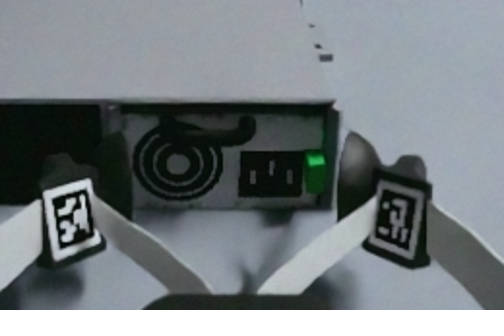

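>>> execute_actions:
  actions:
    - {"r1":{"joints":{"arm_m":0.229,"lift_m":0.717},"pace":"slow","contact_limits":{"arm_m":0.12}}}
  cameras: []

>>> execute_actions:
  actions:
    - {"r1":{"base":{"strafe_m":0.005},"joints":{"gripper_m":0.040},"pace":"slow"}}
  cameras: []

>>> execute_actions:
  actions:
    - {"r1":{"joints":{"arm_m":0.234,"gripper_m":0.025},"pace":"slow","contact_limits":{"arm_m":0.3}}}
  cameras: []

>>> execute_actions:
  actions:
    - {"r1":{"joints":{"arm_m":0.239,"gripper_m":0.005,"lift_m":0.715},"pace":"slow","contact_limits":{"arm_m":0.3}}}
  cameras: []

>>> execute_actions:
  actions:
    - {"r1":{"joints":{"arm_m":0.244,"gripper_m":-0.017,"lift_m":0.713},"pace":"slow","contact_limits":{"arm_m":0.3}}}
  cameras: []

>>> execute_actions:
  actions:
    - {"r1":{"joints":{"arm_m":0.248,"gripper_m":-0.038,"lift_m":0.711},"pace":"slow","contact_limits":{"arm_m":0.3}}}
  cameras: ["r1_wrist_camera"]

>>> zoom_image:
  camera: "r1_wrist_camera"
  region: [170,170,430,330]

Scene clock: 238.83 s.
r1.base_odometry: x=-0.793 y=+2.755 heading=-0.701 (m, m, rad; r1's odometry frame)
r1.turned_by_wheels: +0.000 (rad since the last result)
r1.turned_by_imu: +0.000 (rad since the last result)
r1.base_tilt: forward=-0.1 right=-0.3 (deg)
r1.lidar_m: 0.34 0.38 1.27 1.17 1.22 1.61 1.61 1.64 2.15 2.94 0.58 0.39
r1.base_status: not commanded
r1.joint_positions: lift_m=+0.717 arm_m=+0.227 wrist_yaw_rad=-0.031 wrist_pitch_rad=+0.302 wrist_roll_rad=+0.000 gripper_m=+0.060
r1.joint_status: all done
r1.motor_effort: lift_m=+23(23) arm_m=+9(7) wrist_yaw_rad=+0(0) wrist_pitch_rad=-8(8) wrist_roll_rad=-2(2) gripper_m=-2(2) wheel_0=-2(1) wheel_1=+0(0) wheel_2=+0(0) (%)
r1.contact_limits: arm_m 0.12
r1.hand_pose: x=+0.6708 y=-0.0958 z=+0.8090 quat_wxyz=(+0.988, +0.002, +0.151, -0.015) (m; r1's base frame)
r1.wrist_depth_mm: - - - - - - - / - - - - - - - / - - 492 634 - - - / 1808 392 314 342 449 466 473 / 304 265 242 247 327 332 336 / 239 240 198 241 198 255 256 / 198 200 209 - 216 209 212
r2.base_odometry: x=+0.419 y=-1.464 heading=-2.474 (m, m, rad; r2's odometry frame)
r2.turned_by_wheels: +0.000 (rad since the last result)
r2.turned_by_imu: +0.000 (rad since the last result)
r2.base_tilt: forward=+0.1 right=-0.2 (deg)
r2.lidar_m: 0.37 0.39 0.52 2.24 2.62 1.13 1.09 3.25 2.32 2.22 0.86 0.41
r2.base_status: not commanded
r2.joint_positions: lift_m=+1.130 arm_m=+0.002 wrist_yaw_rad=+0.000 wrist_pitch_rad=+1.570 wrist_roll_rad=+0.020 gripper_m=+0.120
r2.joint_status: not commanded
r2.motor_effort: lift_m=+22(21) arm_m=-1(1) wrist_yaw_rad=+0(0) wrist_pitch_rad=-1(0) wrist_roll_rad=+0(0) gripper_m=+0(0) wheel_0=-1(1) wheel_1=-3(3) wheel_2=+0(0) (%)
r2.hand_pose: x=+0.1727 y=-0.0874 z=+1.0196 quat_wxyz=(+0.707, +0.007, +0.707, -0.007) (m; r2's base frame)
r2.wrist_depth_mm: 334 336 342 351 359 373 917 / 1098 1118 1182 1160 1229 1255 1255 / 1255 1255 1255 1255 1255 1281 1281 / 1255 1229 1229 1255 1281 1281 1281 / 1255 1229 1042 1042 1255 1255 1281 / 1229 1229 1025 1042 215 1229 1281 / 1229 1255 1255 119 1255 1255 1281
pictures: none
No camera images: the call's "cameras" was empty. Leave "cameras" out to get every camera's image.

Scene clock: 240.00 s.
r1.base_odometry: x=-0.790 y=+2.759 heading=-0.701 (m, m, rad; r1's odometry frame)
r1.turned_by_wheels: +0.000 (rad since the last result)
r1.turned_by_imu: +0.000 (rad since the last result)
r1.base_tilt: forward=+0.0 right=-0.4 (deg)
r1.lidar_m: 0.34 0.36 1.26 1.18 1.22 1.63 1.60 1.68 2.17 2.92 0.56 0.38
r1.base_status: done
r1.joint_positions: lift_m=+0.717 arm_m=+0.227 wrist_yaw_rad=-0.036 wrist_pitch_rad=+0.302 wrist_roll_rad=+0.000 gripper_m=+0.040
r1.joint_status: all done
r1.on_its_own: wrist_yaw_rad is at rest, and its effort (+15) is outside its rest range (-13 to +13)
r1.motor_effort: lift_m=+23(23) arm_m=+9(9) wrist_yaw_rad=+15(16) wrist_pitch_rad=-8(8) wrist_roll_rad=+0(2) gripper_m=-5(6) wheel_0=-2(4) wheel_1=-2(6) wheel_2=-1(0) (%)
r1.hand_pose: x=+0.6704 y=-0.0972 z=+0.8091 quat_wxyz=(+0.988, +0.003, +0.151, -0.018) (m; r1's base frame)
r1.wrist_depth_mm: - - - - - - - / - - - - - - - / - - 492 647 - - - / 1863 392 312 340 455 466 488 / 301 264 242 248 327 334 338 / 238 240 196 242 192 256 258 / 199 197 209 - 215 208 212
r2.base_odometry: x=+0.419 y=-1.464 heading=-2.474 (m, m, rad; r2's odometry frame)
r2.turned_by_wheels: +0.000 (rad since the last result)
r2.turned_by_imu: +0.000 (rad since the last result)
r2.base_tilt: forward=+0.2 right=-0.2 (deg)
r2.lidar_m: 0.38 0.38 0.55 2.21 2.61 1.13 1.09 3.28 2.30 2.22 0.89 0.39
r2.base_status: not commanded
r2.joint_positions: lift_m=+1.130 arm_m=+0.002 wrist_yaw_rad=+0.000 wrist_pitch_rad=+1.570 wrist_roll_rad=+0.020 gripper_m=+0.120
r2.joint_status: not commanded
r2.motor_effort: lift_m=+22(22) arm_m=+0(1) wrist_yaw_rad=+0(0) wrist_pitch_rad=-1(1) wrist_roll_rad=+1(2) gripper_m=+0(1) wheel_0=-1(1) wheel_1=-3(3) wheel_2=+0(0) (%)
r2.hand_pose: x=+0.1727 y=-0.0874 z=+1.0196 quat_wxyz=(+0.707, +0.007, +0.707, -0.007) (m; r2's base frame)
r2.wrist_depth_mm: 332 334 342 351 362 375 917 / 1118 1118 1160 1182 1229 1281 1255 / 1255 1229 1255 1255 1281 1281 1281 / 1205 1229 1229 1255 1255 1255 1281 / 1255 1255 1042 1042 1229 1255 1255 / 1255 1229 1042 1025 216 1229 1281 / 1229 1255 1229 119 1255 1281 1255
pictures: none
No camera images: the call's "cameras" was empty. Leave "cameras" out to get every camera's image.

Scene clock: 241.00 s.
r1.base_odometry: x=-0.790 y=+2.759 heading=-0.701 (m, m, rad; r1's odometry frame)
r1.turned_by_wheels: +0.000 (rad since the last result)
r1.turned_by_imu: +0.000 (rad since the last result)
r1.base_tilt: forward=-0.1 right=-0.3 (deg)
r1.lidar_m: 0.34 0.38 1.24 1.17 1.22 1.63 1.60 1.64 2.19 2.96 0.56 0.39
r1.base_status: not commanded
r1.joint_positions: lift_m=+0.717 arm_m=+0.232 wrist_yaw_rad=-0.037 wrist_pitch_rad=+0.303 wrist_roll_rad=+0.000 gripper_m=+0.025
r1.joint_status: all done
r1.on_its_own: wrist_yaw_rad is at rest, and its effort (+19) is outside its rest range (-13 to +13)
r1.motor_effort: lift_m=+23(23) arm_m=+11(11) wrist_yaw_rad=+19(24) wrist_pitch_rad=-10(11) wrist_roll_rad=+2(0) gripper_m=-12(11) wheel_0=-3(3) wheel_1=-2(2) wheel_2=-3(3) (%)
r1.contact_limits: arm_m 0.3
r1.hand_pose: x=+0.6748 y=-0.0975 z=+0.8089 quat_wxyz=(+0.988, +0.003, +0.151, -0.018) (m; r1's base frame)
r1.wrist_depth_mm: - - - - - - - / - - - - - - - / - - 488 647 - - - / 1863 387 310 340 452 462 480 / 301 263 236 243 327 329 334 / 237 241 193 242 195 256 258 / 198 195 208 - 216 208 212
r2.base_odometry: x=+0.419 y=-1.464 heading=-2.474 (m, m, rad; r2's odometry frame)
r2.turned_by_wheels: +0.000 (rad since the last result)
r2.turned_by_imu: +0.000 (rad since the last result)
r2.base_tilt: forward=+0.1 right=-0.2 (deg)
r2.lidar_m: 0.37 0.38 0.54 2.24 2.59 1.16 1.10 3.24 2.34 2.23 0.89 0.40
r2.base_status: not commanded
r2.joint_positions: lift_m=+1.130 arm_m=+0.002 wrist_yaw_rad=+0.000 wrist_pitch_rad=+1.570 wrist_roll_rad=+0.020 gripper_m=+0.120
r2.joint_status: not commanded
r2.motor_effort: lift_m=+22(22) arm_m=+0(0) wrist_yaw_rad=+0(0) wrist_pitch_rad=-1(1) wrist_roll_rad=-1(0) gripper_m=-1(0) wheel_0=-1(1) wheel_1=-3(3) wheel_2=+0(0) (%)
r2.hand_pose: x=+0.1727 y=-0.0874 z=+1.0196 quat_wxyz=(+0.707, +0.007, +0.707, -0.007) (m; r2's base frame)
r2.wrist_depth_mm: 334 334 342 351 364 373 917 / 1078 1138 1160 1182 1229 1281 1308 / 1229 1255 1281 1281 1255 1281 1281 / 1229 1255 1255 1229 1281 1255 1255 / 1255 1255 1025 1025 1255 1281 1281 / 1229 1229 1025 1025 216 1281 1255 / 1229 1255 1255 119 1255 1255 1255
pictures: none
No camera images: the call's "cameras" was empty. Leave "cameras" out to get every camera's image.

Scene clock: 242.17 s.
r1.base_odometry: x=-0.790 y=+2.759 heading=-0.701 (m, m, rad; r1's odometry frame)
r1.turned_by_wheels: +0.000 (rad since the last result)
r1.turned_by_imu: +0.001 (rad since the last result)
r1.base_tilt: forward=+0.0 right=-0.4 (deg)
r1.lidar_m: 0.36 0.38 1.25 1.18 1.23 1.61 1.62 1.67 2.19 2.96 0.56 0.39
r1.base_status: not commanded
r1.joint_positions: lift_m=+0.715 arm_m=+0.237 wrist_yaw_rad=-0.034 wrist_pitch_rad=+0.304 wrist_roll_rad=-0.001 gripper_m=+0.005
r1.joint_status: all done
r1.motor_effort: lift_m=+16(22) arm_m=+11(16) wrist_yaw_rad=+9(21) wrist_pitch_rad=-12(13) wrist_roll_rad=+1(2) gripper_m=-19(21) wheel_0=+1(2) wheel_1=+1(2) wheel_2=-4(4) (%)
r1.contact_limits: arm_m 0.3
r1.hand_pose: x=+0.6800 y=-0.0967 z=+0.8072 quat_wxyz=(+0.988, +0.002, +0.151, -0.017) (m; r1's base frame)
r1.wrist_depth_mm: - - - - - - - / - - - - - - - / - - 480 634 - - - / 1921 384 303 314 452 459 473 / 298 256 235 240 324 329 330 / 236 222 186 238 187 253 254 / 196 195 206 - 212 206 210
r2.base_odometry: x=+0.419 y=-1.464 heading=-2.474 (m, m, rad; r2's odometry frame)
r2.turned_by_wheels: +0.000 (rad since the last result)
r2.turned_by_imu: +0.000 (rad since the last result)
r2.base_tilt: forward=+0.1 right=-0.2 (deg)
r2.lidar_m: 0.36 0.39 0.53 2.24 2.60 1.17 1.08 3.26 2.30 2.22 0.88 0.40
r2.base_status: not commanded
r2.joint_positions: lift_m=+1.130 arm_m=+0.002 wrist_yaw_rad=+0.000 wrist_pitch_rad=+1.570 wrist_roll_rad=+0.020 gripper_m=+0.120
r2.joint_status: not commanded
r2.motor_effort: lift_m=+22(22) arm_m=+0(0) wrist_yaw_rad=+0(0) wrist_pitch_rad=-1(1) wrist_roll_rad=+0(0) gripper_m=-1(2) wheel_0=-1(1) wheel_1=-3(3) wheel_2=+0(0) (%)
r2.hand_pose: x=+0.1727 y=-0.0874 z=+1.0196 quat_wxyz=(+0.707, +0.007, +0.707, -0.007) (m; r2's base frame)
r2.wrist_depth_mm: 332 336 342 353 359 373 917 / 1118 1138 1160 1160 1205 1281 1281 / 1255 1229 1255 1255 1255 1281 1281 / 1229 1255 1255 1229 1255 1281 1281 / 1255 1229 1025 1025 1255 1255 1255 / 1229 1229 1025 1025 216 1255 1255 / 1229 1229 1255 119 1255 1255 1255
pictures: none
No camera images: the call's "cameras" was empty. Leave "cameras" out to get every camera's image.

Scene clock: 243.23 s.
r1.base_odometry: x=-0.790 y=+2.759 heading=-0.701 (m, m, rad; r1's odometry frame)
r1.turned_by_wheels: +0.000 (rad since the last result)
r1.turned_by_imu: +0.000 (rad since the last result)
r1.base_tilt: forward=-0.1 right=-0.4 (deg)
r1.lidar_m: 0.34 0.37 1.27 1.18 1.21 1.62 1.60 1.67 2.20 2.96 0.59 0.39
r1.base_status: not commanded
r1.joint_positions: lift_m=+0.713 arm_m=+0.242 wrist_yaw_rad=-0.034 wrist_pitch_rad=+0.303 wrist_roll_rad=-0.002 gripper_m=-0.016
r1.joint_status: all done
r1.motor_effort: lift_m=+15(16) arm_m=+12(14) wrist_yaw_rad=+9(18) wrist_pitch_rad=-12(12) wrist_roll_rad=+4(3) gripper_m=-25(23) wheel_0=+1(1) wheel_1=+0(0) wheel_2=-4(4) (%)
r1.contact_limits: arm_m 0.3
r1.hand_pose: x=+0.6850 y=-0.0967 z=+0.8054 quat_wxyz=(+0.988, +0.002, +0.151, -0.017) (m; r1's base frame)
r1.wrist_depth_mm: - - - - - - - / - - - - - - - / - - 480 627 - - - / 1863 382 301 309 445 455 466 / 297 256 232 236 320 327 329 / 233 216 198 236 184 251 254 / 194 194 204 - 211 204 208
r2.base_odometry: x=+0.419 y=-1.464 heading=-2.474 (m, m, rad; r2's odometry frame)
r2.turned_by_wheels: +0.000 (rad since the last result)
r2.turned_by_imu: +0.000 (rad since the last result)
r2.base_tilt: forward=+0.1 right=-0.2 (deg)
r2.lidar_m: 0.37 0.37 0.54 2.23 2.62 1.15 1.08 3.23 2.29 2.21 0.90 0.40
r2.base_status: not commanded
r2.joint_positions: lift_m=+1.130 arm_m=+0.002 wrist_yaw_rad=+0.000 wrist_pitch_rad=+1.570 wrist_roll_rad=+0.020 gripper_m=+0.120
r2.joint_status: not commanded
r2.motor_effort: lift_m=+22(22) arm_m=+0(0) wrist_yaw_rad=+0(0) wrist_pitch_rad=-1(1) wrist_roll_rad=-1(0) gripper_m=+0(0) wheel_0=-1(1) wheel_1=-3(3) wheel_2=+0(0) (%)
r2.hand_pose: x=+0.1727 y=-0.0874 z=+1.0196 quat_wxyz=(+0.707, +0.007, +0.707, -0.007) (m; r2's base frame)
r2.wrist_depth_mm: 332 336 342 351 362 375 904 / 1098 1118 1160 1160 1229 1281 1281 / 1229 1255 1229 1281 1281 1255 1255 / 1229 1229 1255 1255 1281 1255 1308 / 1229 1255 1042 1042 1255 1281 1255 / 1255 1255 1042 1025 216 1255 1281 / 1229 1229 1255 119 1281 1255 1255
pictures: none
No camera images: the call's "cameras" was empty. Leave "cameras" out to get every camera's image.

Scene clock: 244.27 s.
r1.base_odometry: x=-0.790 y=+2.759 heading=-0.701 (m, m, rad; r1's odometry frame)
r1.turned_by_wheels: +0.000 (rad since the last result)
r1.turned_by_imu: +0.001 (rad since the last result)
r1.base_tilt: forward=-0.1 right=-0.4 (deg)
r1.lidar_m: 0.36 0.36 1.27 1.18 1.21 1.60 1.61 1.64 2.16 2.95 0.59 0.38
r1.base_status: not commanded
r1.joint_positions: lift_m=+0.711 arm_m=+0.246 wrist_yaw_rad=-0.031 wrist_pitch_rad=+0.304 wrist_roll_rad=+0.000 gripper_m=-0.037
r1.joint_status: all done
r1.motor_effort: lift_m=+16(14) arm_m=+11(15) wrist_yaw_rad=+1(16) wrist_pitch_rad=-11(12) wrist_roll_rad=-1(5) gripper_m=-26(25) wheel_0=+3(3) wheel_1=+1(1) wheel_2=-2(4) (%)
r1.contact_limits: arm_m 0.3
r1.hand_pose: x=+0.6893 y=-0.0959 z=+0.8032 quat_wxyz=(+0.988, +0.002, +0.151, -0.015) (m; r1's base frame)
r1.wrist_depth_mm: - - - - - - - / - - - - - - - / - - 462 609 - - - / 1160 375 294 300 436 449 459 / 290 252 226 229 314 317 322 / 229 166 196 234 183 246 247 / 193 192 201 - 208 200 204
r2.base_odometry: x=+0.419 y=-1.464 heading=-2.474 (m, m, rad; r2's odometry frame)
r2.turned_by_wheels: +0.000 (rad since the last result)
r2.turned_by_imu: +0.000 (rad since the last result)
r2.base_tilt: forward=+0.1 right=-0.2 (deg)
r2.lidar_m: 0.38 0.39 0.55 2.25 2.59 1.18 1.08 3.24 2.33 2.23 0.89 0.41
r2.base_status: not commanded
r2.joint_positions: lift_m=+1.130 arm_m=+0.002 wrist_yaw_rad=+0.000 wrist_pitch_rad=+1.570 wrist_roll_rad=+0.020 gripper_m=+0.120
r2.joint_status: not commanded
r2.motor_effort: lift_m=+22(22) arm_m=+0(0) wrist_yaw_rad=+0(0) wrist_pitch_rad=+0(1) wrist_roll_rad=+1(0) gripper_m=-1(1) wheel_0=-1(1) wheel_1=-3(3) wheel_2=+0(0) (%)
r2.hand_pose: x=+0.1727 y=-0.0874 z=+1.0196 quat_wxyz=(+0.707, +0.007, +0.707, -0.007) (m; r2's base frame)
r2.wrist_depth_mm: 332 334 342 351 362 375 931 / 1098 1118 1160 1160 1205 1255 1281 / 1229 1255 1255 1255 1255 1281 1281 / 1229 1229 1255 1255 1255 1281 1281 / 1255 1255 1025 1042 1255 1281 1281 / 1229 1255 1025 1025 216 1255 1255 / 1229 1229 1229 119 1255 1255 1255
pictures: r1_wrist_camera
camera_calibration (this result's frames):
r1_wrist_camera: T_world_to_cam=[[-0.0619012, -0.998001, 0.0127614, -0.0712392], [-0.337777, 0.00891583, -0.941184, 1.03556], [0.939188, -0.0625709, -0.337653, -0.15385], [0, 0, 0, 1]] pos_world=[0.489873, -0.0899562, 0.923616]
Images, in order (width x height): r1_wrist_camera 616x392.

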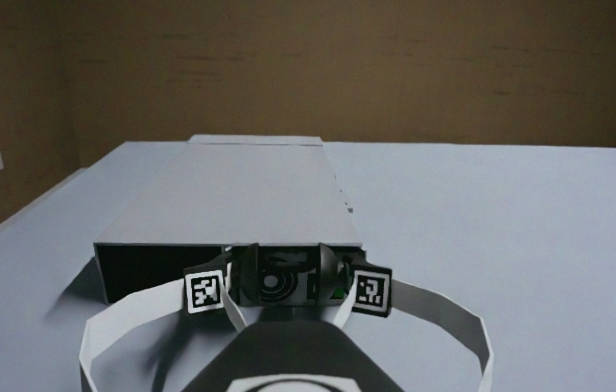

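Region (170, 170, 430, 330) of r1_wrist_camera's 616x392 image, scaled by 1.938; it fills the top 310 rows of this view, and the rest is white.

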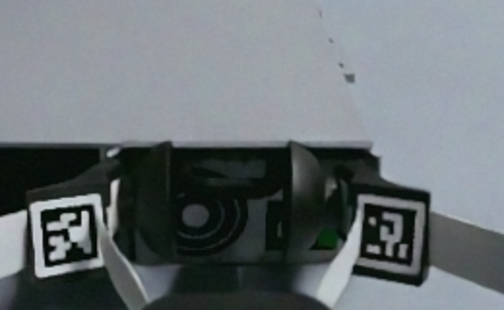

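>>> execute_actions:
  actions:
    - {"r1":{"base":{"strafe_m":0.002},"joints":{"arm_m":0.238,"lift_m":0.708},"pace":"slow"}}
  cameras: []

>>> execute_actions:
  actions:
    - {"r1":{"joints":{"arm_m":0.234},"pace":"slow"}}
  cameras: ["r1_wrist_camera"]

>>> zoom_image:
  camera: "r1_wrist_camera"
  region: [170,170,430,330]

Scene clock: 245.43 s.
r1.base_odometry: x=-0.788 y=+2.760 heading=-0.700 (m, m, rad; r1's odometry frame)
r1.turned_by_wheels: +0.000 (rad since the last result)
r1.turned_by_imu: +0.001 (rad since the last result)
r1.base_tilt: forward=+0.0 right=-0.4 (deg)
r1.lidar_m: 0.36 0.36 1.24 1.17 1.24 1.62 1.61 1.65 2.14 2.95 0.57 0.39
r1.base_status: done
r1.joint_positions: lift_m=+0.708 arm_m=+0.241 wrist_yaw_rad=-0.022 wrist_pitch_rad=+0.298 wrist_roll_rad=+0.000 gripper_m=-0.037
r1.joint_status: all done
r1.on_its_own: wrist_yaw_rad is at rest, and its effort (-24) is outside its rest range (-13 to +13)
r1.motor_effort: lift_m=+18(18) arm_m=-16(17) wrist_yaw_rad=-24(24) wrist_pitch_rad=+6(12) wrist_roll_rad=-1(1) gripper_m=-32(31) wheel_0=-2(3) wheel_1=-1(7) wheel_2=+7(7) (%)
r1.hand_pose: x=+0.6855 y=-0.0935 z=+0.8017 quat_wxyz=(+0.989, +0.001, +0.148, -0.011) (m; r1's base frame)
r1.wrist_depth_mm: - - - - - - - / - - - - - - - / - - 477 621 - - - / 1808 377 296 304 439 452 462 / 293 260 227 230 300 320 324 / 229 161 181 232 182 246 247 / 190 190 201 - 206 200 203
r2.base_odometry: x=+0.419 y=-1.464 heading=-2.474 (m, m, rad; r2's odometry frame)
r2.turned_by_wheels: +0.000 (rad since the last result)
r2.turned_by_imu: +0.000 (rad since the last result)
r2.base_tilt: forward=+0.1 right=-0.2 (deg)
r2.lidar_m: 0.37 0.38 0.53 2.24 2.61 1.15 1.07 3.25 2.31 2.21 0.92 0.40
r2.base_status: not commanded
r2.joint_positions: lift_m=+1.130 arm_m=+0.002 wrist_yaw_rad=+0.000 wrist_pitch_rad=+1.570 wrist_roll_rad=+0.020 gripper_m=+0.120
r2.joint_status: not commanded
r2.motor_effort: lift_m=+22(22) arm_m=+0(1) wrist_yaw_rad=+0(0) wrist_pitch_rad=-1(0) wrist_roll_rad=+0(0) gripper_m=-1(1) wheel_0=-1(1) wheel_1=-3(3) wheel_2=+0(0) (%)
r2.hand_pose: x=+0.1727 y=-0.0874 z=+1.0196 quat_wxyz=(+0.707, +0.007, +0.707, -0.007) (m; r2's base frame)
r2.wrist_depth_mm: 334 336 342 349 362 375 917 / 1098 1138 1182 1160 1229 1281 1281 / 1255 1255 1229 1255 1255 1281 1281 / 1229 1255 1229 1229 1255 1255 1281 / 1255 1229 1042 1042 1255 1255 1281 / 1229 1255 1042 1042 216 1255 1255 / 1205 1229 1229 119 1255 1255 1255
pictures: none
No camera images: the call's "cameras" was empty. Leave "cameras" out to get every camera's image.

Scene clock: 246.13 s.
r1.base_odometry: x=-0.788 y=+2.760 heading=-0.700 (m, m, rad; r1's odometry frame)
r1.turned_by_wheels: +0.000 (rad since the last result)
r1.turned_by_imu: +0.000 (rad since the last result)
r1.base_tilt: forward=-0.1 right=-0.4 (deg)
r1.lidar_m: 0.34 0.37 1.27 1.17 1.24 1.61 1.59 1.68 2.15 2.92 0.56 0.40
r1.base_status: not commanded
r1.joint_positions: lift_m=+0.708 arm_m=+0.237 wrist_yaw_rad=-0.023 wrist_pitch_rad=+0.298 wrist_roll_rad=+0.000 gripper_m=-0.037
r1.joint_status: all done
r1.on_its_own: wrist_yaw_rad is at rest, and its effort (-22) is outside its rest range (-13 to +13)
r1.motor_effort: lift_m=+18(18) arm_m=-15(15) wrist_yaw_rad=-22(23) wrist_pitch_rad=+6(6) wrist_roll_rad=+0(1) gripper_m=-34(34) wheel_0=-2(2) wheel_1=-1(1) wheel_2=+7(8) (%)
r1.hand_pose: x=+0.6813 y=-0.0936 z=+0.8017 quat_wxyz=(+0.989, +0.002, +0.148, -0.011) (m; r1's base frame)
r1.wrist_depth_mm: - - - - - - - / - - - - - - - / - - 477 627 - - - / 1808 379 296 303 439 452 466 / 291 267 230 229 300 322 320 / 229 161 182 231 182 247 246 / 191 190 201 - 207 199 204
r2.base_odometry: x=+0.419 y=-1.464 heading=-2.474 (m, m, rad; r2's odometry frame)
r2.turned_by_wheels: +0.000 (rad since the last result)
r2.turned_by_imu: +0.000 (rad since the last result)
r2.base_tilt: forward=+0.2 right=-0.2 (deg)
r2.lidar_m: 0.35 0.38 0.55 2.24 2.63 1.14 1.09 3.24 2.32 2.20 0.88 0.41
r2.base_status: not commanded
r2.joint_positions: lift_m=+1.130 arm_m=+0.002 wrist_yaw_rad=+0.000 wrist_pitch_rad=+1.570 wrist_roll_rad=+0.020 gripper_m=+0.120
r2.joint_status: not commanded
r2.motor_effort: lift_m=+22(22) arm_m=-1(0) wrist_yaw_rad=+0(1) wrist_pitch_rad=-1(1) wrist_roll_rad=-1(1) gripper_m=+0(0) wheel_0=-1(1) wheel_1=-3(3) wheel_2=+0(1) (%)
r2.hand_pose: x=+0.1727 y=-0.0874 z=+1.0196 quat_wxyz=(+0.707, +0.007, +0.707, -0.007) (m; r2's base frame)
r2.wrist_depth_mm: 334 336 342 351 362 375 904 / 1098 1160 1160 1160 1229 1255 1281 / 1229 1229 1255 1255 1281 1255 1255 / 1229 1255 1255 1281 1281 1281 1281 / 1255 1255 1025 1025 1255 1255 1255 / 1229 1229 1042 1042 215 1255 1281 / 1229 1229 1229 119 1255 1255 1281
pictures: r1_wrist_camera
camera_calibration (this result's frames):
r1_wrist_camera: T_world_to_cam=[[-0.0536536, -0.998482, 0.0124615, -0.074874], [-0.332163, 0.00607721, -0.943203, 1.02897], [0.941695, -0.0547455, -0.331984, -0.152164], [0, 0, 0, 1]] pos_world=[0.481059, -0.0893439, 0.920942]
Images, in order (width x height): r1_wrist_camera 616x392.

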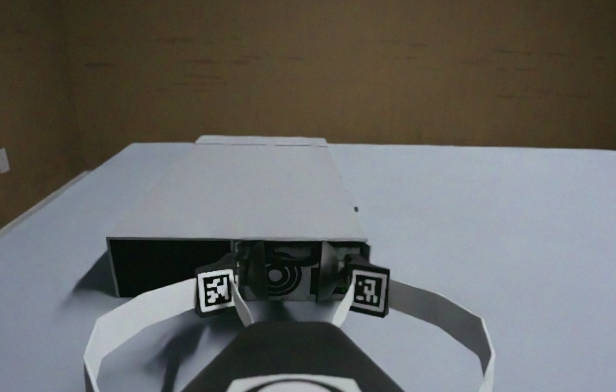

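Region (170, 170, 430, 330) of r1_wrist_camera's 616x392 image, scaled by 1.938; it fills the top 310 rows of this view, and the rest is white.

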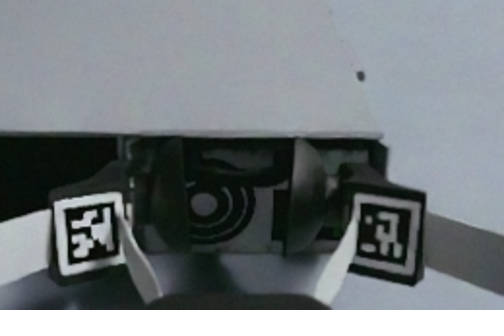

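>>> execute_actions:
  actions:
    - {"r1":{"joints":{"arm_m":0.231},"pace":"slow"}}
  cameras: ["r1_wrist_camera"]

>>> zoom_image:
  camera: "r1_wrist_camera"
  region: [170,170,430,330]

Scene clock: 246.93 s.
r1.base_odometry: x=-0.788 y=+2.761 heading=-0.701 (m, m, rad; r1's odometry frame)
r1.turned_by_wheels: +0.000 (rad since the last result)
r1.turned_by_imu: +0.000 (rad since the last result)
r1.base_tilt: forward=+0.0 right=-0.3 (deg)
r1.lidar_m: 0.36 0.37 1.26 1.19 1.24 1.61 1.60 1.66 2.18 2.93 0.58 0.41
r1.base_status: not commanded
r1.joint_positions: lift_m=+0.708 arm_m=+0.232 wrist_yaw_rad=-0.034 wrist_pitch_rad=+0.307 wrist_roll_rad=+0.000 gripper_m=-0.037
r1.joint_status: all done
r1.motor_effort: lift_m=+19(18) arm_m=-6(16) wrist_yaw_rad=+12(23) wrist_pitch_rad=-21(21) wrist_roll_rad=+0(1) gripper_m=-16(33) wheel_0=+1(2) wheel_1=+1(1) wheel_2=-2(8) (%)
r1.hand_pose: x=+0.6748 y=-0.0967 z=+0.7992 quat_wxyz=(+0.988, +0.002, +0.153, -0.017) (m; r1's base frame)
r1.wrist_depth_mm: - - - - - - - / - - - - - - - / - - 442 585 676 707 - / 402 297 281 285 418 427 442 / 281 270 260 239 300 309 310 / 221 216 179 197 177 237 239 / 186 185 195 - 200 194 198
r2.base_odometry: x=+0.419 y=-1.464 heading=-2.474 (m, m, rad; r2's odometry frame)
r2.turned_by_wheels: +0.000 (rad since the last result)
r2.turned_by_imu: +0.000 (rad since the last result)
r2.base_tilt: forward=+0.2 right=-0.3 (deg)
r2.lidar_m: 0.37 0.39 0.54 2.23 2.62 1.16 1.09 3.25 2.31 2.22 0.90 0.39
r2.base_status: not commanded
r2.joint_positions: lift_m=+1.130 arm_m=+0.002 wrist_yaw_rad=+0.000 wrist_pitch_rad=+1.570 wrist_roll_rad=+0.020 gripper_m=+0.120
r2.joint_status: not commanded
r2.motor_effort: lift_m=+22(22) arm_m=-1(0) wrist_yaw_rad=+0(0) wrist_pitch_rad=+0(1) wrist_roll_rad=-1(0) gripper_m=+0(1) wheel_0=-1(1) wheel_1=-3(3) wheel_2=+0(0) (%)
r2.hand_pose: x=+0.1727 y=-0.0874 z=+1.0196 quat_wxyz=(+0.707, +0.007, +0.707, -0.007) (m; r2's base frame)
r2.wrist_depth_mm: 332 334 343 351 364 375 904 / 1098 1138 1182 1182 1229 1255 1281 / 1229 1229 1255 1255 1255 1281 1308 / 1255 1255 1255 1255 1255 1255 1308 / 1255 1229 1042 1042 1255 1255 1281 / 1229 1229 1025 1042 215 1281 1281 / 1229 1205 1255 119 1255 1255 1255
pictures: r1_wrist_camera
camera_calibration (this result's frames):
r1_wrist_camera: T_world_to_cam=[[-0.06507, -0.9978, 0.0126968, -0.0707298], [-0.34041, 0.0102352, -0.940221, 1.02805], [0.938023, -0.0655023, -0.340327, -0.138961], [0, 0, 0, 1]] pos_world=[0.475704, -0.0901987, 0.920198]
Images, in order (width x height): r1_wrist_camera 616x392.

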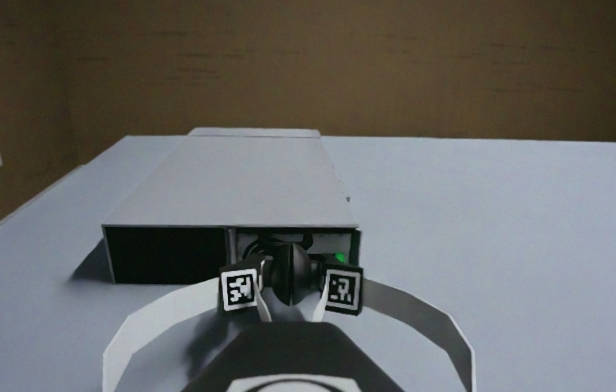

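Region (170, 170, 430, 330) of r1_wrist_camera's 616x392 image, scaled by 1.938; it fills the top 310 rows of this view, and the rest is white.

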